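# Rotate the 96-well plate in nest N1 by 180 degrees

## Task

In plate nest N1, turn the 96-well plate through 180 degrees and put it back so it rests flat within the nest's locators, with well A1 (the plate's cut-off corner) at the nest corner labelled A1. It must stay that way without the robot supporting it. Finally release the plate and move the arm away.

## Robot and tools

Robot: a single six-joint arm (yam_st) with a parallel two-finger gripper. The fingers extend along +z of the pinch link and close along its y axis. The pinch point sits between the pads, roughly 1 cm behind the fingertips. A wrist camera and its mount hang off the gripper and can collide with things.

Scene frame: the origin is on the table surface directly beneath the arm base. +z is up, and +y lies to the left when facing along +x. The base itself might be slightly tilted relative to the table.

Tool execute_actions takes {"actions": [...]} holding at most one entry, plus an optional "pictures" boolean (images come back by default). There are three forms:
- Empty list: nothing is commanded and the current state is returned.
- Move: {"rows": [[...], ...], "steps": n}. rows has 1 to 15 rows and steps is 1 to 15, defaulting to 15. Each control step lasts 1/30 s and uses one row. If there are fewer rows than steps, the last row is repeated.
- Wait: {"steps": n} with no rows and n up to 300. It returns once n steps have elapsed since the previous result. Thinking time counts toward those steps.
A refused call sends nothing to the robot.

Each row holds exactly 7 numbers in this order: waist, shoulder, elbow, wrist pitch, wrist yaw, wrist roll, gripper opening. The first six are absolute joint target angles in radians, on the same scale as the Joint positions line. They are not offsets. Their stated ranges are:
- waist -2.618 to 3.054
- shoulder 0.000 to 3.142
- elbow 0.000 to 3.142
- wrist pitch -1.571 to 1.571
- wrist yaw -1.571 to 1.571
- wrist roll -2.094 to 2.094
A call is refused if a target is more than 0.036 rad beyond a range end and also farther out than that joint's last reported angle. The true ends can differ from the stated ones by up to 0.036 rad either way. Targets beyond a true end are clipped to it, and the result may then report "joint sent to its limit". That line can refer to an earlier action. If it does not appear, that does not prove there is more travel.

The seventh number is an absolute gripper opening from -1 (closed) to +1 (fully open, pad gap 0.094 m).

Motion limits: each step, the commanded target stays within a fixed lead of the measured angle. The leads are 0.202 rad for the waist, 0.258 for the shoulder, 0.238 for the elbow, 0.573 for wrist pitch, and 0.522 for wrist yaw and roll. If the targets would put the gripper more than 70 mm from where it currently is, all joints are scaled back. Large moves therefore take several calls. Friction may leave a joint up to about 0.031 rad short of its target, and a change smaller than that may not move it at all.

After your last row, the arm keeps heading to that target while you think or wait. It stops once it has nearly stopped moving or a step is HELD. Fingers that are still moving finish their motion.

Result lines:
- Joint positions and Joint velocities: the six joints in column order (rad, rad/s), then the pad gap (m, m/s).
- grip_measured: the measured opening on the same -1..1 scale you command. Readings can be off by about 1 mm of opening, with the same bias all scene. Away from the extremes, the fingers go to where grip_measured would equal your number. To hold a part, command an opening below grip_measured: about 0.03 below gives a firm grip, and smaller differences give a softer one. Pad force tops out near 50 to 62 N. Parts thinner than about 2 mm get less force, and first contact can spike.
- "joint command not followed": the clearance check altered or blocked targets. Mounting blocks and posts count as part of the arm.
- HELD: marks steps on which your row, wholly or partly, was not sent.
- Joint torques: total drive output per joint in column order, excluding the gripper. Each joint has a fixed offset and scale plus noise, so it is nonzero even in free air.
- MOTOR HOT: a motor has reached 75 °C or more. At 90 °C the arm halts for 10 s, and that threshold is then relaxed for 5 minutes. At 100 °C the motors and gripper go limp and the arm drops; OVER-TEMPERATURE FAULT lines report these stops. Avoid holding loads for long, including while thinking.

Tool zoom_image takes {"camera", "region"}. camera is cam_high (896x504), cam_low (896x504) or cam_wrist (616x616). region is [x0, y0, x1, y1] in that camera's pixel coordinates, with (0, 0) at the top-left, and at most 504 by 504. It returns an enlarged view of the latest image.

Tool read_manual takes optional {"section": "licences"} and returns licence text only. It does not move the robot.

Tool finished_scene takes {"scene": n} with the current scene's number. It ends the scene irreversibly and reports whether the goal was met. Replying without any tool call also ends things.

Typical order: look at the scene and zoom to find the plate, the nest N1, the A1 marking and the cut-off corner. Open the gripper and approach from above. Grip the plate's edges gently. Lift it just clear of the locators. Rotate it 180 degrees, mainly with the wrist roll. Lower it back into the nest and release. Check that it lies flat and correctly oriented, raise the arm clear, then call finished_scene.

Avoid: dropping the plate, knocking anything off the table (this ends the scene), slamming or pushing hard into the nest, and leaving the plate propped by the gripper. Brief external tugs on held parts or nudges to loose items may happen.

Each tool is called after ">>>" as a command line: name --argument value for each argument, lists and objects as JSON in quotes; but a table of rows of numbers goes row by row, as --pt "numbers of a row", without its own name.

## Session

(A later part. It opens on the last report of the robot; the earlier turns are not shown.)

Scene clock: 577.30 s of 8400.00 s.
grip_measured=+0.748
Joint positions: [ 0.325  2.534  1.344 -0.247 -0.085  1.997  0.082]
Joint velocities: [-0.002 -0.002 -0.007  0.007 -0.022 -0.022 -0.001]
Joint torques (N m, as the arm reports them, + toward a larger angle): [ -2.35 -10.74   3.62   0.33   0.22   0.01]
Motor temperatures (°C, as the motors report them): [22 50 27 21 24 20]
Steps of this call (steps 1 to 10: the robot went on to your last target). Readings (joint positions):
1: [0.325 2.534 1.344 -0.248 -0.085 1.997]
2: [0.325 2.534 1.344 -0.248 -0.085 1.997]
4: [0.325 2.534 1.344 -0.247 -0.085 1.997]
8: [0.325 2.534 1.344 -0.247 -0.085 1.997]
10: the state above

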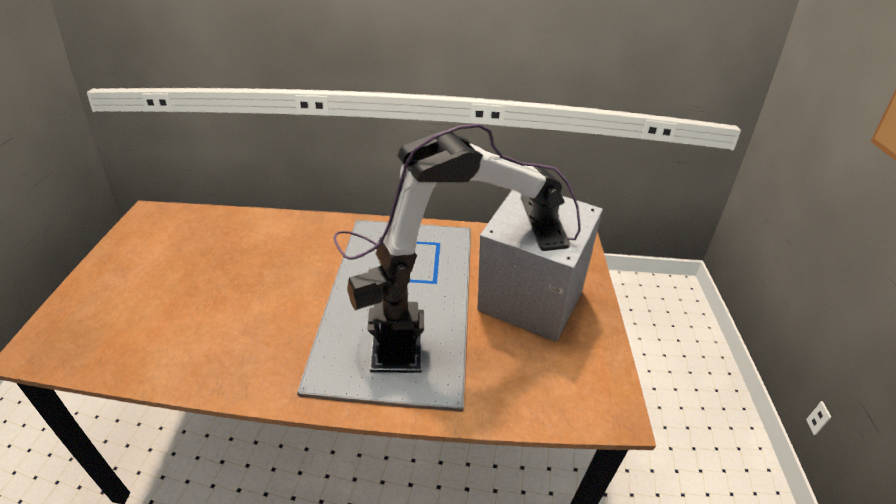

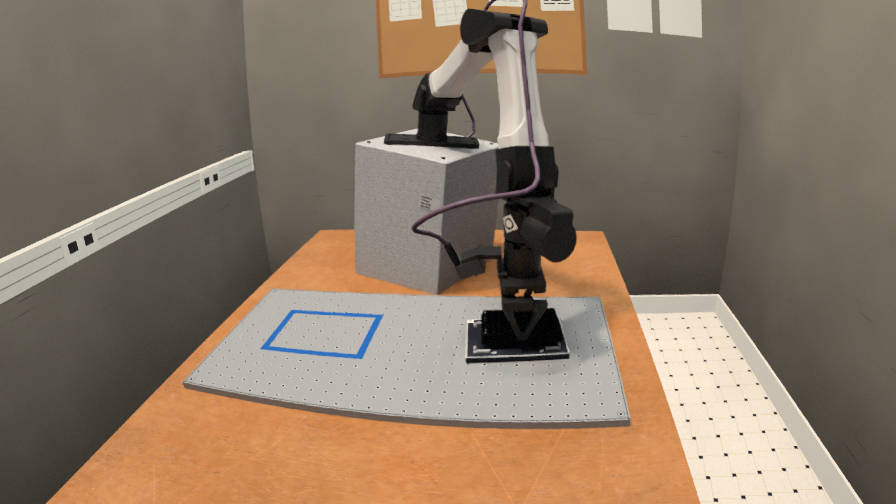

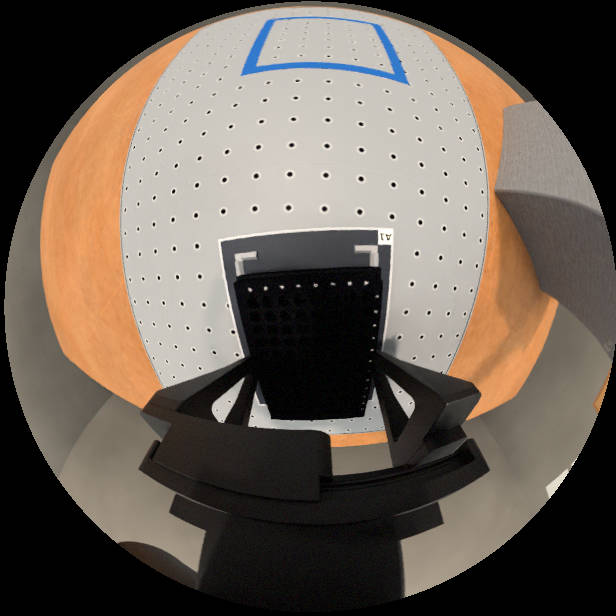

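>>> execute_actions --actions '[]'

Scene clock: 604.40 s of 8400.00 s.
grip_measured=+0.748
Joint positions: [ 0.325  2.534  1.344 -0.247 -0.085  1.997  0.082]
Joint velocities: [-0.007 -0.002 -0.002  0.066  0.037 -0.022 -0.   ]
Joint torques (N m, as the arm reports them, + toward a larger angle): [ -2.36 -10.72   3.61   0.32   0.21   0.  ]
Motor temperatures (°C, as the motors report them): [22 49 26 21 24 20]
Steps of this call (steps 1 to 15: the robot went on to your last target; steps 16 to 90: nothing new was sent; then 24.10 s passed at rest). Readings (joint positions):
1: [0.325 2.534 1.344 -0.247 -0.085 1.997]
2: [0.325 2.534 1.344 -0.247 -0.085 1.997]
4: [0.325 2.534 1.344 -0.247 -0.085 1.997]
8: [0.325 2.534 1.344 -0.247 -0.085 1.997]
90: the state above
The arm was judged still, so your last target was given up. Only a new action makes it travel on or press farther. Fingers that are still opening or closing keep moving.

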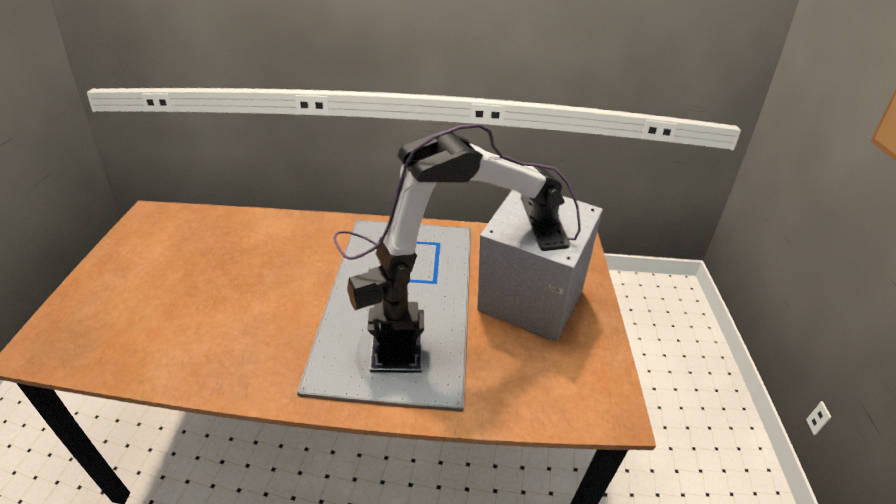

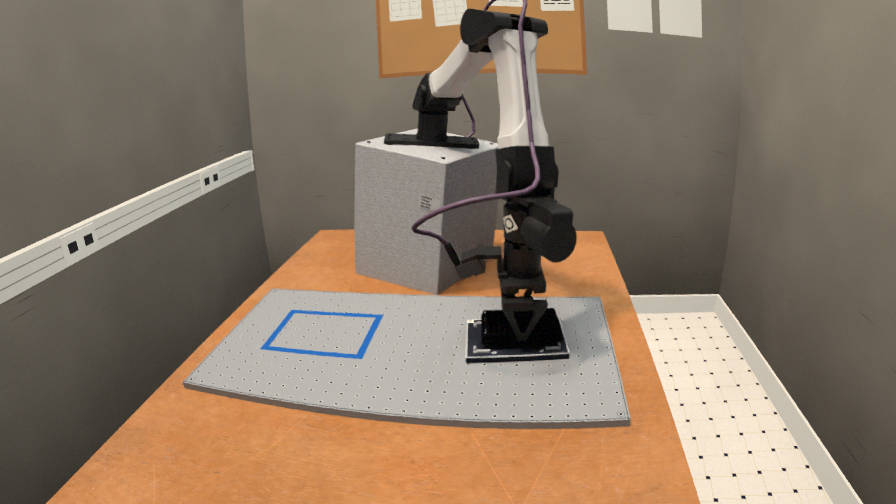

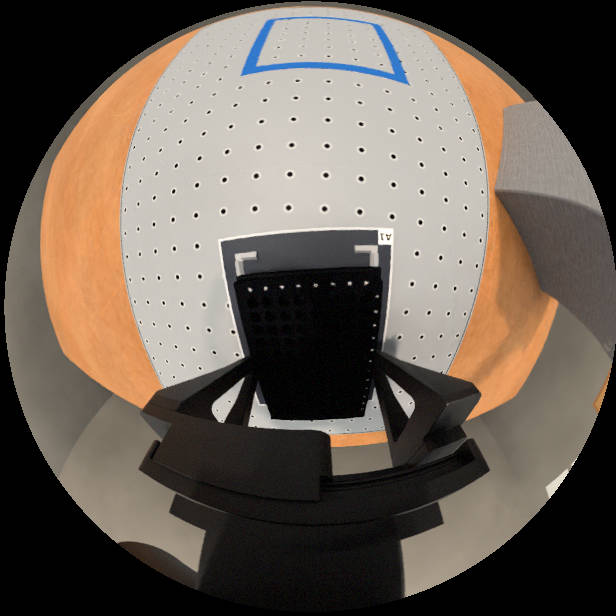

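>>> zoom_image --camera "cam_low" --region '[440, 270, 600, 380]'

>>> execute_actions --actions '[{"rows": [[0.300, 2.534, 1.35, -0.234, -0.08, 2.003, 0.71]], "steps": 15}]' --pictures false

Region (440, 270, 600, 380) of cam_low's 896x504 image, scaled by 3.150, with more detail than that image has; it fills the top 346 rows of this view, and the rest is white.

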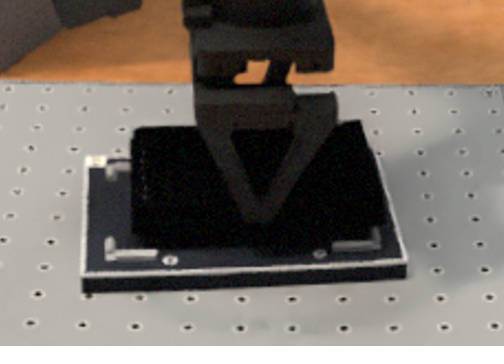

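Scene clock: 608.43 s of 8400.00 s.
grip_measured=+0.748
Joint positions: [ 0.309  2.534  1.344 -0.247 -0.084  1.997  0.082]
Joint velocities: [ 0.007 -0.017 -0.022 -0.081 -0.022 -0.037 -0.   ]
Joint torques (N m, as the arm reports them, + toward a larger angle): [ -1.72 -10.73   3.66   0.31   0.21   0.01]
Motor temperatures (°C, as the motors report them): [22 49 26 21 24 20]
Steps of this call (steps 1 to 90: nothing new was sent; then 0.53 s passed at rest; steps 91 to 105: all 15 steps of this action). Readings (joint positions):
91: [0.324 2.534 1.344 -0.247 -0.085 1.997]
92: [0.322 2.534 1.344 -0.247 -0.085 1.997]
94: [0.316 2.534 1.344 -0.247 -0.085 1.997]
98: [0.309 2.534 1.344 -0.247 -0.084 1.997]
105: the state above

>>> execute_actions --actions '[]'

>>> zoom_image --camera "cam_wrist" --region '[200, 220, 420, 440]'

>>> zoom_image --camera "cam_low" --region '[440, 270, 600, 380]'

Scene clock: 611.60 s of 8400.00 s.
grip_measured=+0.748
Joint positions: [ 0.309  2.534  1.344 -0.247 -0.084  1.997  0.082]
Joint velocities: [-0.002 -0.007 -0.002 -0.037  0.022  0.007  0.   ]
Joint torques (N m, as the arm reports them, + toward a larger angle): [ -1.66 -10.74   3.67   0.31   0.2    0.02]
Motor temperatures (°C, as the motors report them): [22 49 26 21 24 20]
Steps of this call (steps 1 to 15: the robot went on to your last target; steps 16 to 90: nothing new was sent; then 0.17 s passed at rest). Readings (joint positions):
1: [0.309 2.534 1.344 -0.247 -0.084 1.997]
2: [0.309 2.534 1.344 -0.247 -0.084 1.997]
4: [0.309 2.534 1.344 -0.247 -0.084 1.997]
8: [0.309 2.534 1.344 -0.247 -0.084 1.997]
90: the state above
The arm was judged still, so your last target was given up. Only a new action makes it travel on or press farther. Fingers that are still opening or closing keep moving.

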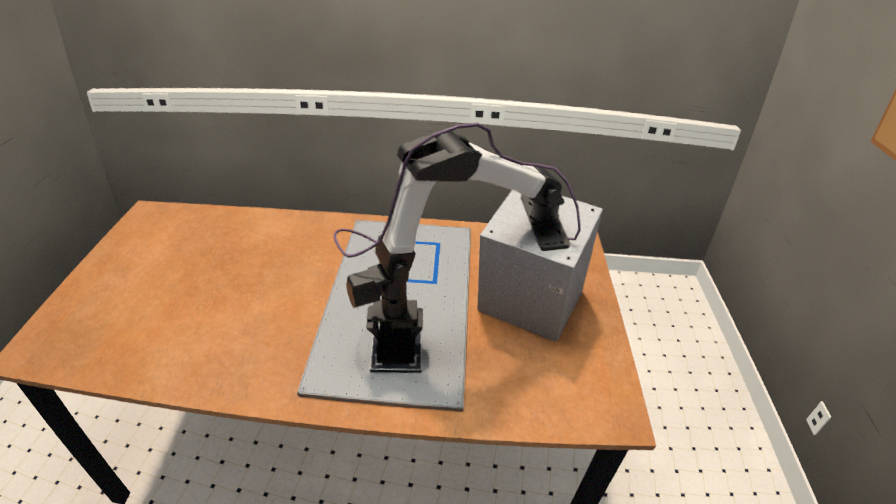

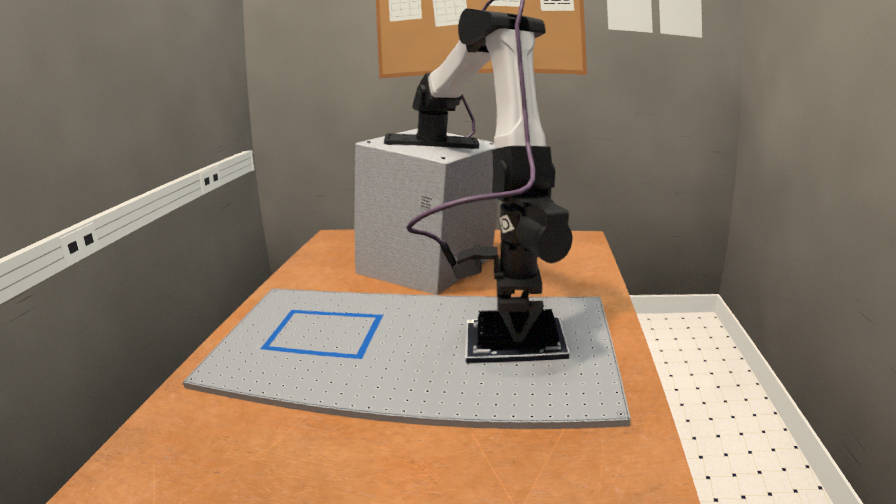

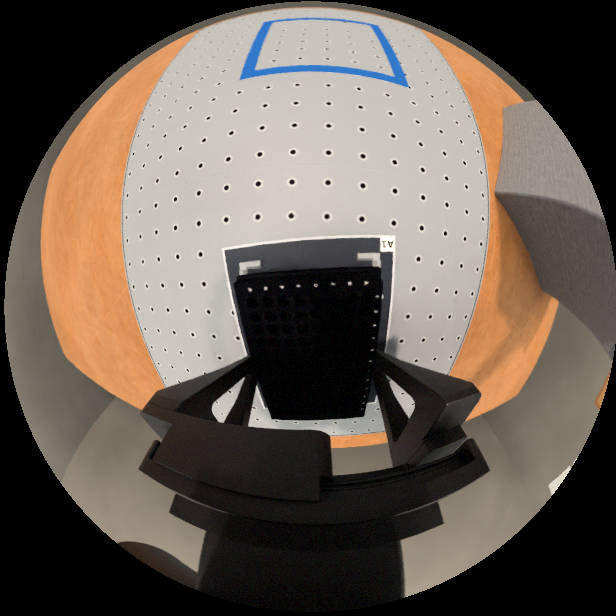

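Region (200, 220, 420, 440) of cam_wrist's 616x616 image, scaled by 2.291, with more detail than that image has.

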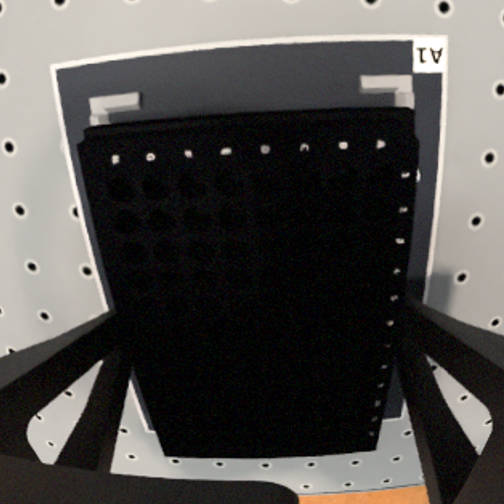

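Region (440, 270, 600, 380) of cam_low's 896x504 image, scaled by 3.150, with more detail than that image has; it fills the top 346 rows of this view, and the rest is white.

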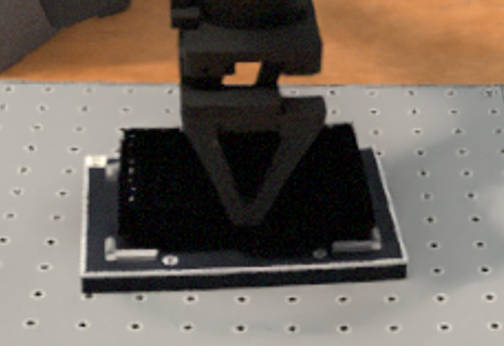

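>>> zoom_image --camera "cam_wrist" --region '[215, 230, 305, 320]'

>>> zoom_image --camera "cam_wrist" --region '[320, 225, 410, 315]'

>>> zoom_image --camera "cam_high" --region '[340, 290, 450, 390]'

Region (215, 230, 305, 320) of cam_wrist's 616x616 image, scaled by 5.600, with more detail than that image has.

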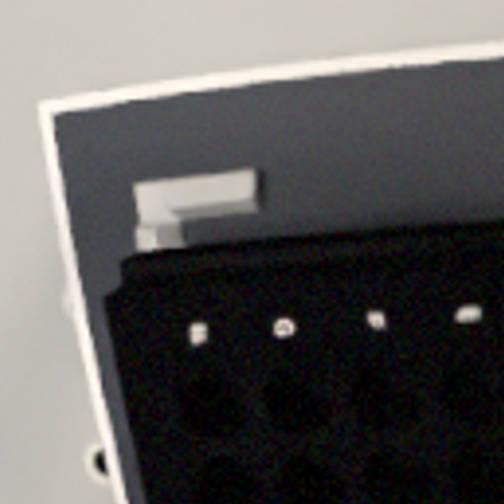

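Region (320, 225, 410, 315) of cam_wrist's 616x616 image, scaled by 5.600, with more detail than that image has.

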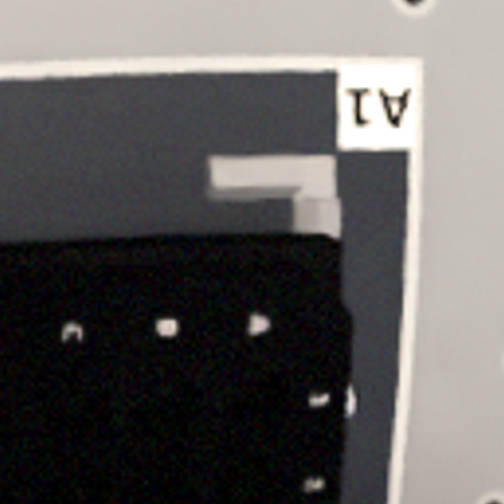

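Region (340, 290, 450, 390) of cam_high's 896x504 image, scaled by 4.582, with more detail than that image has; it fills the top 458 rows of this view, and the rest is white.

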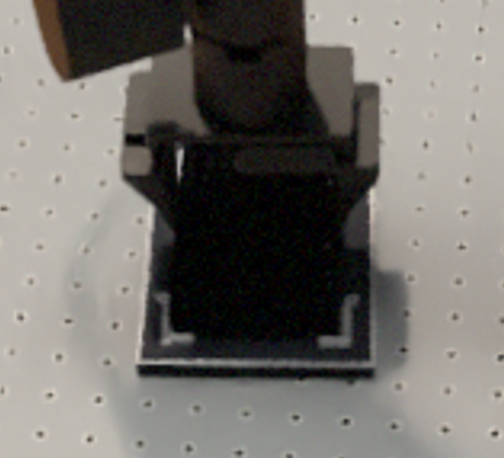

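>>> execute_actions --actions '[{"rows": [[0.322, 2.534, 1.35, -0.234, -0.08, 1.99, 0.71], [0.322, 2.534, 1.35, -0.234, -0.08, 1.99, 0.71], [0.334, 2.534, 1.35, -0.234, -0.08, 1.985, 0.71], [0.334, 2.534, 1.35, -0.234, -0.08, 1.985, 0.71], [0.313, 2.534, 1.35, -0.234, -0.08, 1.985, 0.71]], "steps": 12}]' --pictures false

Scene clock: 683.53 s of 8400.00 s.
grip_measured=+0.748
Joint positions: [ 0.314  2.534  1.344 -0.247 -0.082  1.993  0.082]
Joint velocities: [-0.007  0.002 -0.012 -0.037  0.007 -0.007 -0.001]
Joint torques (N m, as the arm reports them, + toward a larger angle): [ -0.87 -10.77   3.68   0.32   0.2   -0.1 ]
Motor temperatures (°C, as the motors report them): [22 50 26 21 24 20]
Steps of this call (steps 1 to 90: nothing new was sent; then 68.53 s passed at rest; steps 91 to 102: all 12 steps of this action). Readings (joint positions):
91: [0.309 2.534 1.344 -0.247 -0.084 1.997]
92: [0.309 2.534 1.344 -0.247 -0.084 1.997]
94: [0.312 2.534 1.344 -0.247 -0.083 1.996]
98: [0.314 2.534 1.344 -0.247 -0.083 1.994]
102: the state above

>>> execute_actions --actions '[{"rows": [[0.301, 2.534, 1.35, -0.234, -0.083, 1.995, 0.71], [0.301, 2.534, 1.35, -0.234, -0.083, 1.995, 0.71], [0.289, 2.534, 1.35, -0.234, -0.083, 1.995, 0.71], [0.312, 2.534, 1.35, -0.234, -0.083, 1.995, 0.71]], "steps": 10}]' --pictures false

Scene clock: 692.07 s of 8400.00 s.
grip_measured=+0.748
Joint positions: [ 0.313  2.534  1.344 -0.247 -0.082  1.993  0.082]
Joint velocities: [-0.007 -0.012  0.002  0.037 -0.007 -0.051 -0.001]
Joint torques (N m, as the arm reports them, + toward a larger angle): [ -1.03 -10.73   3.64   0.32   0.13  -0.02]
Motor temperatures (°C, as the motors report them): [22 50 26 21 24 20]
Steps of this call (steps 1 to 15: the robot went on to your last target; steps 16 to 90: nothing new was sent; then 5.20 s passed at rest; steps 91 to 100: all 10 steps of this action). Readings (joint positions):
91: [0.314 2.534 1.344 -0.247 -0.082 1.993]
92: [0.314 2.534 1.344 -0.247 -0.082 1.993]
94: [0.313 2.534 1.344 -0.247 -0.083 1.993]
98: [0.313 2.534 1.344 -0.247 -0.082 1.993]
100: the state above

>>> execute_actions --actions '[{"rows": [[0.312, 2.546, 1.35, -0.234, -0.083, 1.995, 0.71], [0.312, 2.552, 1.35, -0.234, -0.083, 1.995, 0.71], [0.312, 2.556, 1.35, -0.23, -0.083, 1.995, 0.71], [0.312, 2.57, 1.35, -0.206, -0.083, 1.995, 0.71], [0.312, 2.57, 1.35, -0.206, -0.083, 1.995, 0.71], [0.312, 2.57, 1.35, -0.207, -0.083, 1.995, 0.71], [0.312, 2.57, 1.35, -0.209, -0.083, 1.995, 0.71], [0.312, 2.57, 1.35, -0.21, -0.083, 1.995, 0.71]], "steps": 15}]' --pictures false

>>> execute_actions --actions '[{"steps": 10}]'

>>> zoom_image --camera "cam_wrist" --region '[200, 220, 420, 440]'

>>> zoom_image --camera "cam_low" --region '[440, 270, 600, 380]'

Scene clock: 701.67 s of 8400.00 s.
grip_measured=+0.748
Joint positions: [ 0.313  2.554  1.344 -0.225 -0.082  1.993  0.082]
Joint velocities: [-0.022  0.002 -0.022  0.066 -0.037  0.007 -0.   ]
Joint torques (N m, as the arm reports them, + toward a larger angle): [-0.89 -9.62  3.45  0.35  0.16 -0.03]
Motor temperatures (°C, as the motors report them): [22 50 26 21 24 20]
Steps of this call (steps 1 to 15: the robot went on to your last target; steps 16 to 90: nothing new was sent; then 6.10 s passed at rest; steps 91 to 105: all 15 steps of this action). Readings (joint positions):
91: [0.313 2.534 1.344 -0.247 -0.082 1.993]
92: [0.313 2.534 1.344 -0.247 -0.082 1.993]
94: [0.313 2.535 1.344 -0.244 -0.082 1.993]
98: [0.313 2.548 1.344 -0.228 -0.082 1.993]
105: the state above

Scene clock: 702.00 s of 8400.00 s.
grip_measured=+0.748
Joint positions: [ 0.313  2.554  1.344 -0.223 -0.082  1.993  0.082]
Joint velocities: [ 0.007 -0.002  0.012 -0.037 -0.037  0.037  0.001]
Joint torques (N m, as the arm reports them, + toward a larger angle): [-0.89 -9.66  3.57  0.35  0.16 -0.02]
Motor temperatures (°C, as the motors report them): [22 50 26 21 24 20]
Steps of this call (steps 1 to 10: the robot went on to your last target). Readings (joint positions):
1: [0.313 2.554 1.344 -0.225 -0.082 1.993]
2: [0.313 2.554 1.344 -0.224 -0.082 1.993]
4: [0.313 2.554 1.344 -0.224 -0.082 1.993]
8: [0.313 2.554 1.344 -0.223 -0.082 1.993]
10: the state above

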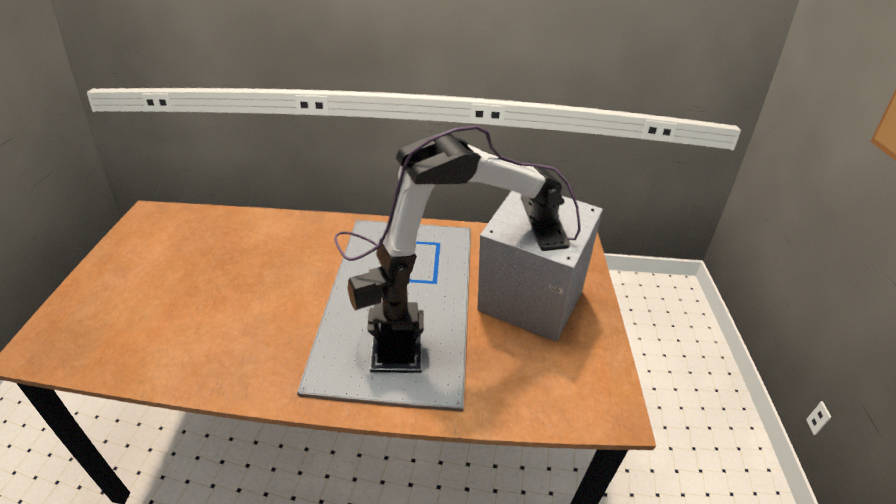

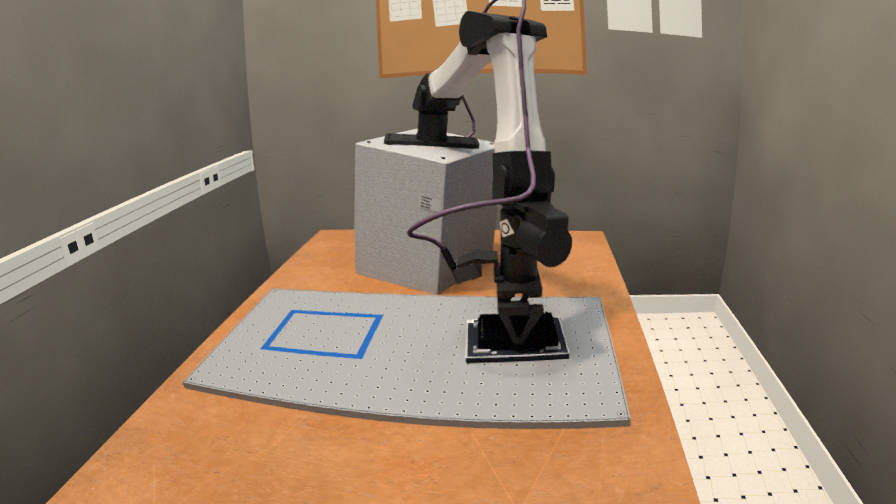

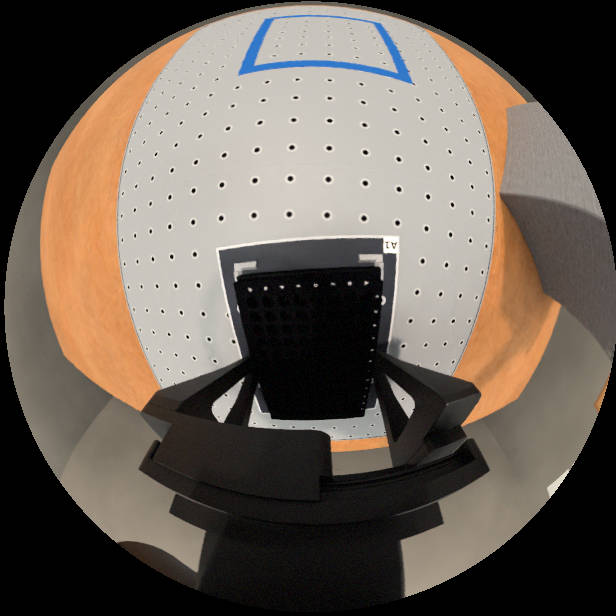

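Region (200, 220, 420, 440) of cam_wrist's 616x616 image, scaled by 2.291, with more detail than that image has.

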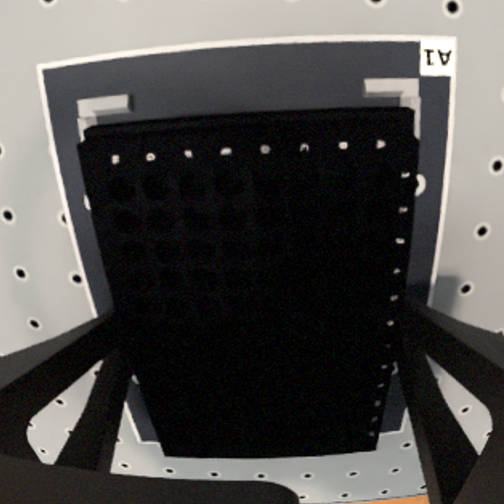

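Region (440, 270, 600, 380) of cam_low's 896x504 image, scaled by 3.150, with more detail than that image has; it fills the top 346 rows of this view, and the rest is white.

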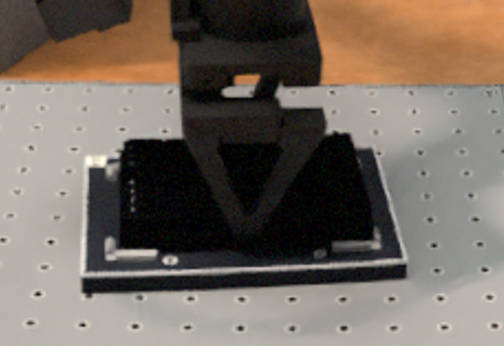

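>>> zoom_image --camera "cam_wrist" --region '[215, 230, 305, 320]'

>>> zoom_image --camera "cam_wrist" --region '[320, 225, 410, 315]'

>>> zoom_image --camera "cam_high" --region '[360, 330, 430, 380]'

>>> zoom_image --camera "cam_low" --region '[520, 305, 580, 365]'

>>> zoom_image --camera "cam_low" --region '[460, 305, 520, 365]'

Region (215, 230, 305, 320) of cam_wrist's 616x616 image, scaled by 5.600, with more detail than that image has.

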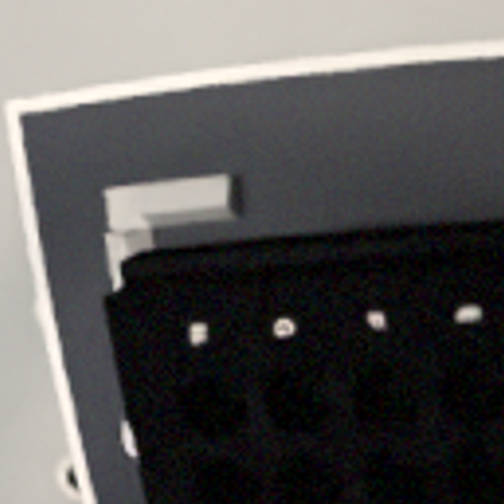

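Region (320, 225, 410, 315) of cam_wrist's 616x616 image, scaled by 5.600, with more detail than that image has.

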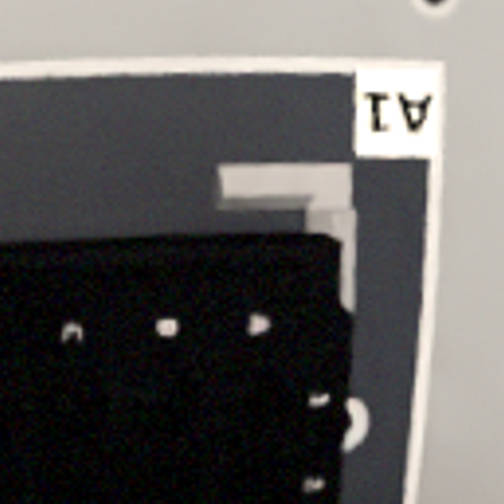

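Region (360, 330, 430, 380) of cam_high's 896x504 image, scaled by 7.200, with more detail than that image has; it fills the top 360 rows of this view, and the rest is white.

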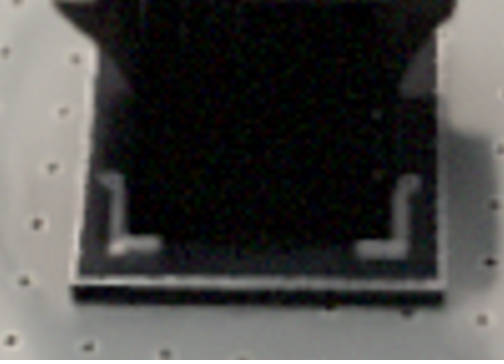

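Region (520, 305, 580, 365) of cam_low's 896x504 image, scaled by 8.400, with more detail than that image has.

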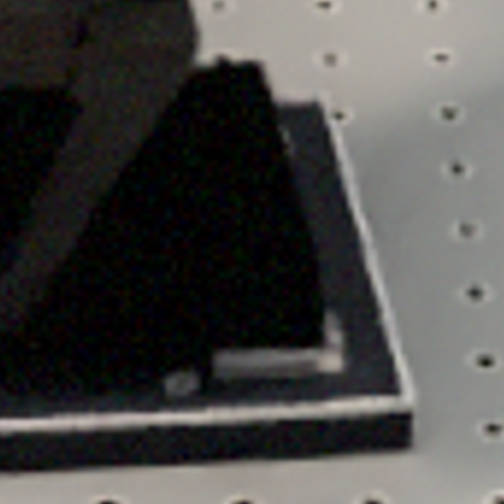

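Region (460, 305, 520, 365) of cam_low's 896x504 image, scaled by 8.400, with more detail than that image has.

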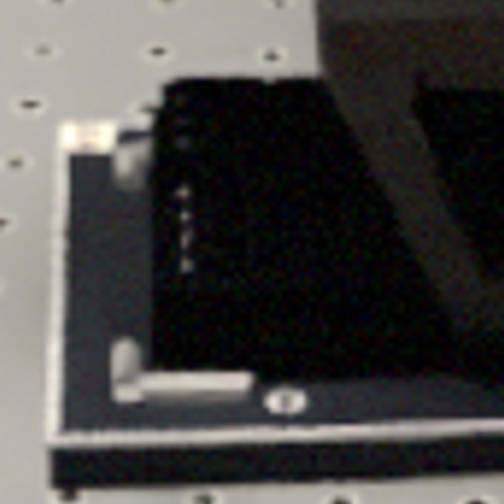

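>>> execute_actions --actions '[{"rows": [[0.302, 2.57, 1.35, -0.21, -0.083, 1.995, 0.71], [0.302, 2.57, 1.35, -0.21, -0.083, 1.995, 0.71], [0.288, 2.57, 1.35, -0.21, -0.083, 1.995, 0.71], [0.302, 2.57, 1.35, -0.21, -0.083, 1.995, 0.71]], "steps": 12}]' --pictures false

Scene clock: 730.90 s of 8400.00 s.
grip_measured=+0.748
Joint positions: [ 0.31   2.554  1.344 -0.223 -0.082  1.993  0.082]
Joint velocities: [ 0.012  0.007  0.002 -0.022 -0.11   0.022 -0.   ]
Joint torques (N m, as the arm reports them, + toward a larger angle): [-1.62 -9.65  3.6   0.33  0.16 -0.03]
Motor temperatures (°C, as the motors report them): [22 49 26 21 24 20]
Steps of this call (steps 1 to 15: the robot went on to your last target; steps 16 to 90: nothing new was sent; then 25.50 s passed at rest; steps 91 to 102: all 12 steps of this action). Readings (joint positions):
91: [0.313 2.554 1.344 -0.223 -0.082 1.993]
92: [0.313 2.554 1.344 -0.223 -0.082 1.993]
94: [0.311 2.554 1.344 -0.223 -0.082 1.993]
98: [0.310 2.554 1.344 -0.223 -0.082 1.993]
102: the state above

>>> execute_actions --actions '[{"rows": [[0.31, 2.57, 1.35, -0.21, -0.083, 1.995, 0.71]], "steps": 3}]'

>>> zoom_image --camera "cam_wrist" --region '[200, 220, 420, 440]'

>>> zoom_image --camera "cam_high" --region '[360, 330, 430, 380]'

Scene clock: 738.00 s of 8400.00 s.
grip_measured=+0.748
Joint positions: [ 0.31   2.554  1.344 -0.223 -0.082  1.993  0.082]
Joint velocities: [ 0.017 -0.007  0.022  0.007  0.095 -0.037  0.001]
Joint torques (N m, as the arm reports them, + toward a larger angle): [-0.87 -9.66  3.58  0.33  0.16 -0.02]
Motor temperatures (°C, as the motors report them): [22 49 26 21 24 20]
Steps of this call (steps 1 to 15: the robot went on to your last target; steps 16 to 90: nothing new was sent; then 4.00 s passed at rest; steps 91 to 93: all 3 steps of this action). Readings (joint positions):
91: [0.310 2.554 1.344 -0.223 -0.082 1.993]
92: [0.310 2.554 1.344 -0.223 -0.082 1.993]
93: the state above

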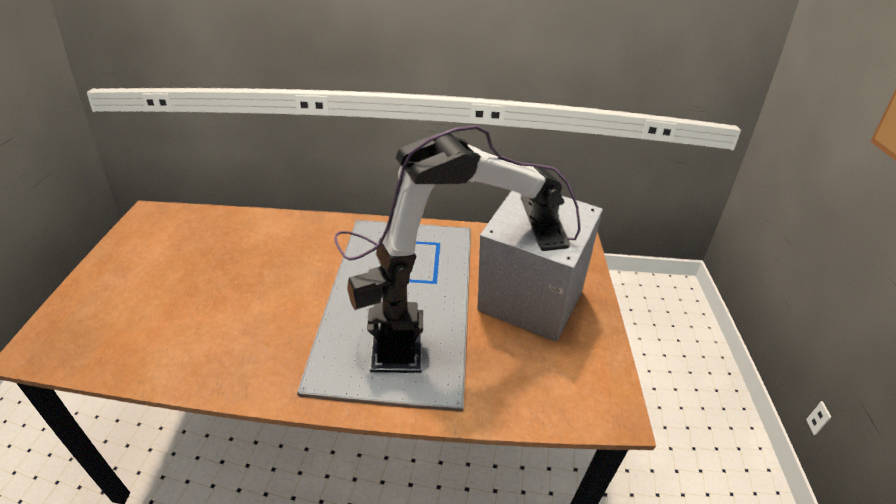

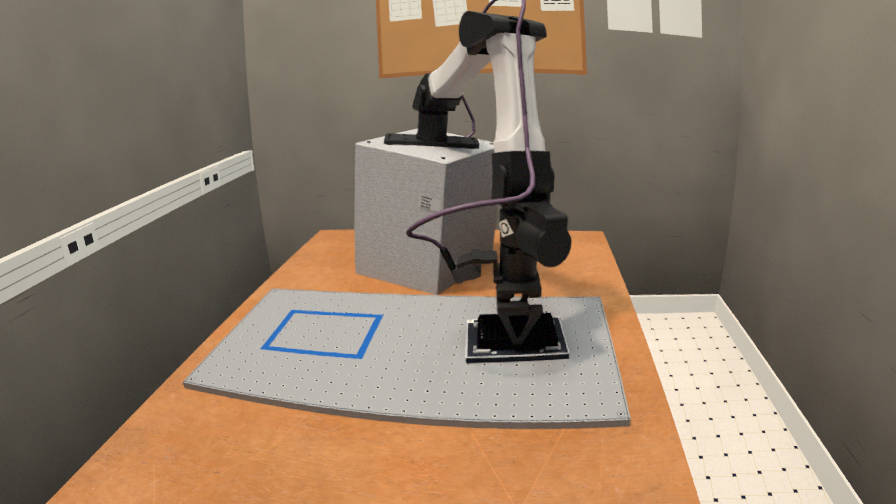

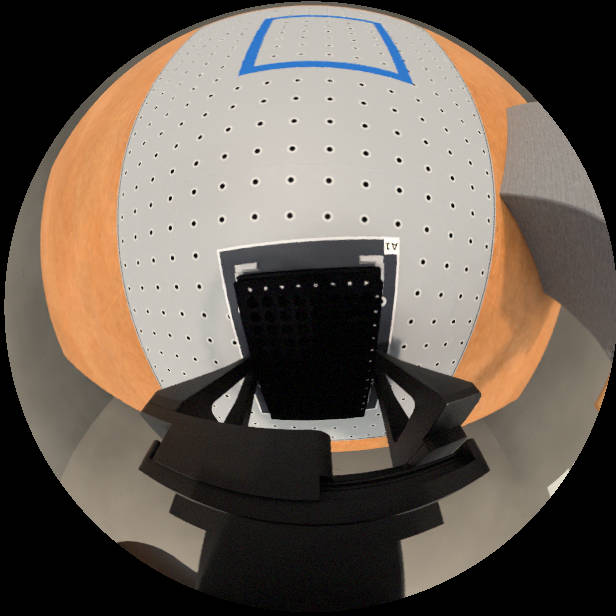

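Region (200, 220, 420, 440) of cam_wrist's 616x616 image, scaled by 2.291, with more detail than that image has.

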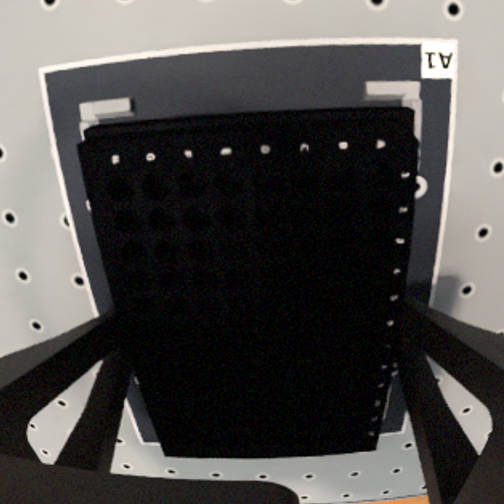

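Region (360, 330, 430, 380) of cam_high's 896x504 image, scaled by 7.200, with more detail than that image has; it fills the top 360 rows of this view, and the rest is white.

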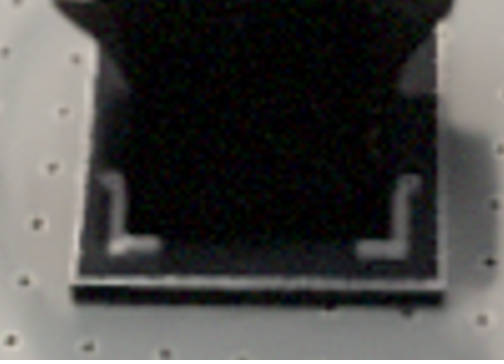

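>>> execute_actions --actions '[{"rows": [[0.31, 2.574, 1.35, -0.21, -0.083, 1.995, 0.71], [0.31, 2.576, 1.35, -0.208, -0.083, 1.995, 0.71], [0.31, 2.59, 1.35, -0.186, -0.083, 1.995, 0.71], [0.31, 2.588, 1.35, -0.186, -0.083, 1.995, 0.71], [0.31, 2.586, 1.35, -0.187, -0.083, 1.995, 0.71], [0.31, 2.586, 1.35, -0.188, -0.083, 1.995, 0.71], [0.31, 2.586, 1.35, -0.189, -0.083, 1.995, 0.71]], "steps": 15}]' --pictures false

>>> execute_actions --actions '[{"steps": 8}]'

>>> zoom_image --camera "cam_wrist" --region '[200, 220, 420, 440]'

>>> zoom_image --camera "cam_low" --region '[440, 270, 600, 380]'

Scene clock: 743.43 s of 8400.00 s.
grip_measured=+0.748
Joint positions: [ 0.31   2.568  1.344 -0.205 -0.082  1.993  0.082]
Joint velocities: [-0.017 -0.012 -0.007  0.022 -0.007 -0.037  0.001]
Joint torques (N m, as the arm reports them, + toward a larger angle): [-0.92 -9.52  3.51  0.38  0.14 -0.02]
Motor temperatures (°C, as the motors report them): [22 48 26 21 24 20]
Steps of this call (steps 1 to 15: the robot went on to your last target; steps 16 to 90: nothing new was sent; then 1.93 s passed at rest; steps 91 to 105: all 15 steps of this action). Readings (joint positions):
91: [0.310 2.554 1.344 -0.223 -0.082 1.993]
92: [0.310 2.554 1.344 -0.223 -0.082 1.993]
94: [0.310 2.558 1.344 -0.214 -0.082 1.993]
98: [0.310 2.567 1.344 -0.207 -0.082 1.993]
105: the state above

Scene clock: 743.70 s of 8400.00 s.
grip_measured=+0.748
Joint positions: [ 0.31   2.568  1.344 -0.205 -0.082  1.993  0.082]
Joint velocities: [ 0.007 -0.002 -0.012  0.007  0.007  0.007 -0.001]
Joint torques (N m, as the arm reports them, + toward a larger angle): [-0.89 -9.49  3.44  0.39  0.15 -0.02]
Motor temperatures (°C, as the motors report them): [22 48 26 21 24 20]
Steps of this call (steps 1 to 8: the robot went on to your last target). Readings (joint positions):
1: [0.310 2.568 1.344 -0.205 -0.082 1.993]
2: [0.310 2.568 1.344 -0.205 -0.082 1.993]
4: [0.310 2.568 1.344 -0.205 -0.082 1.993]
8: the state above

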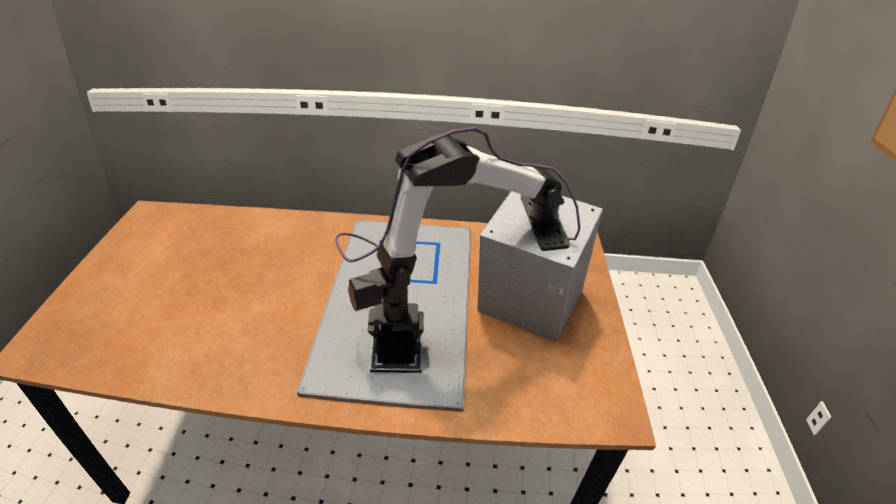

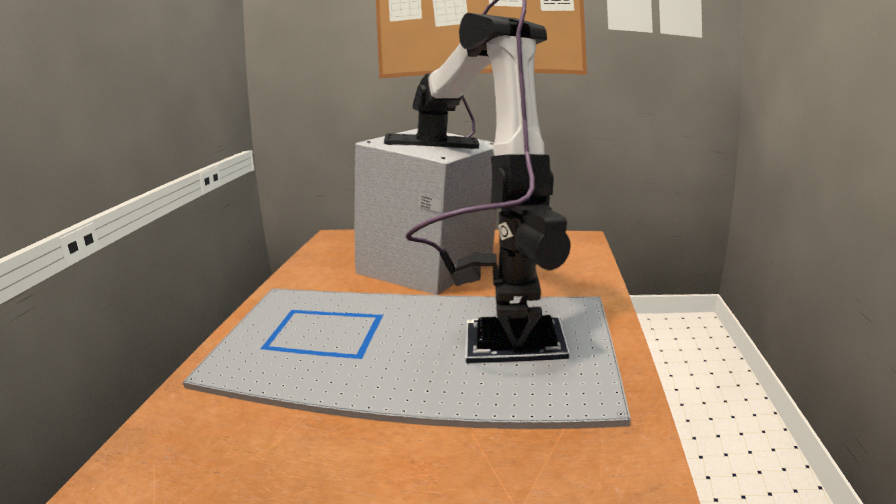

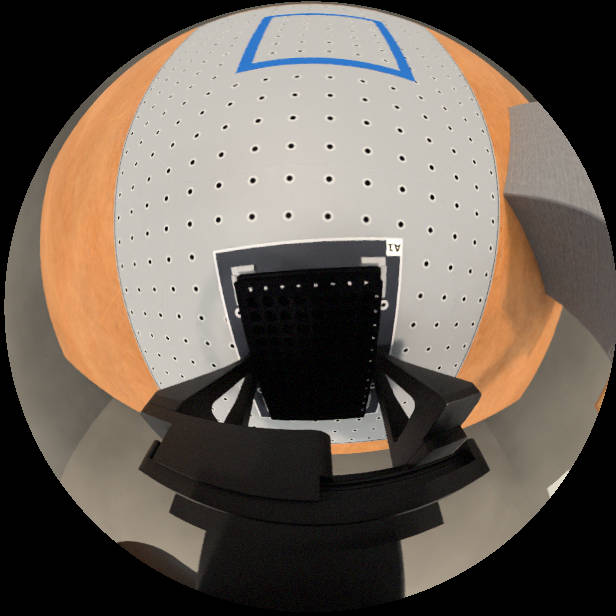

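Region (200, 220, 420, 440) of cam_wrist's 616x616 image, scaled by 2.291, with more detail than that image has.

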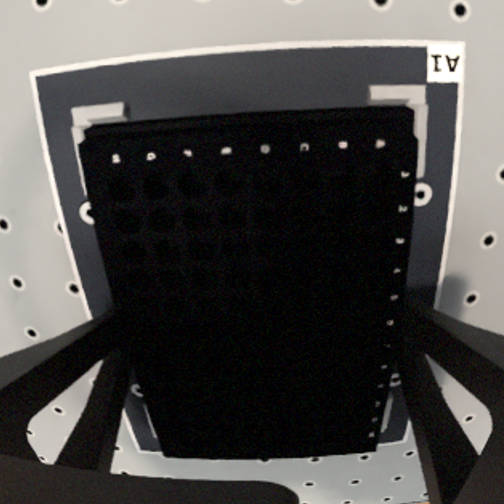

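Region (440, 270, 600, 380) of cam_low's 896x504 image, scaled by 3.150, with more detail than that image has; it fills the top 346 rows of this view, and the rest is white.

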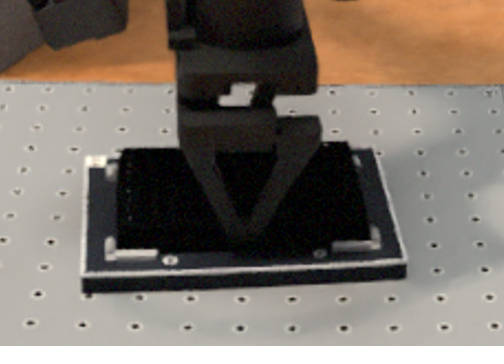

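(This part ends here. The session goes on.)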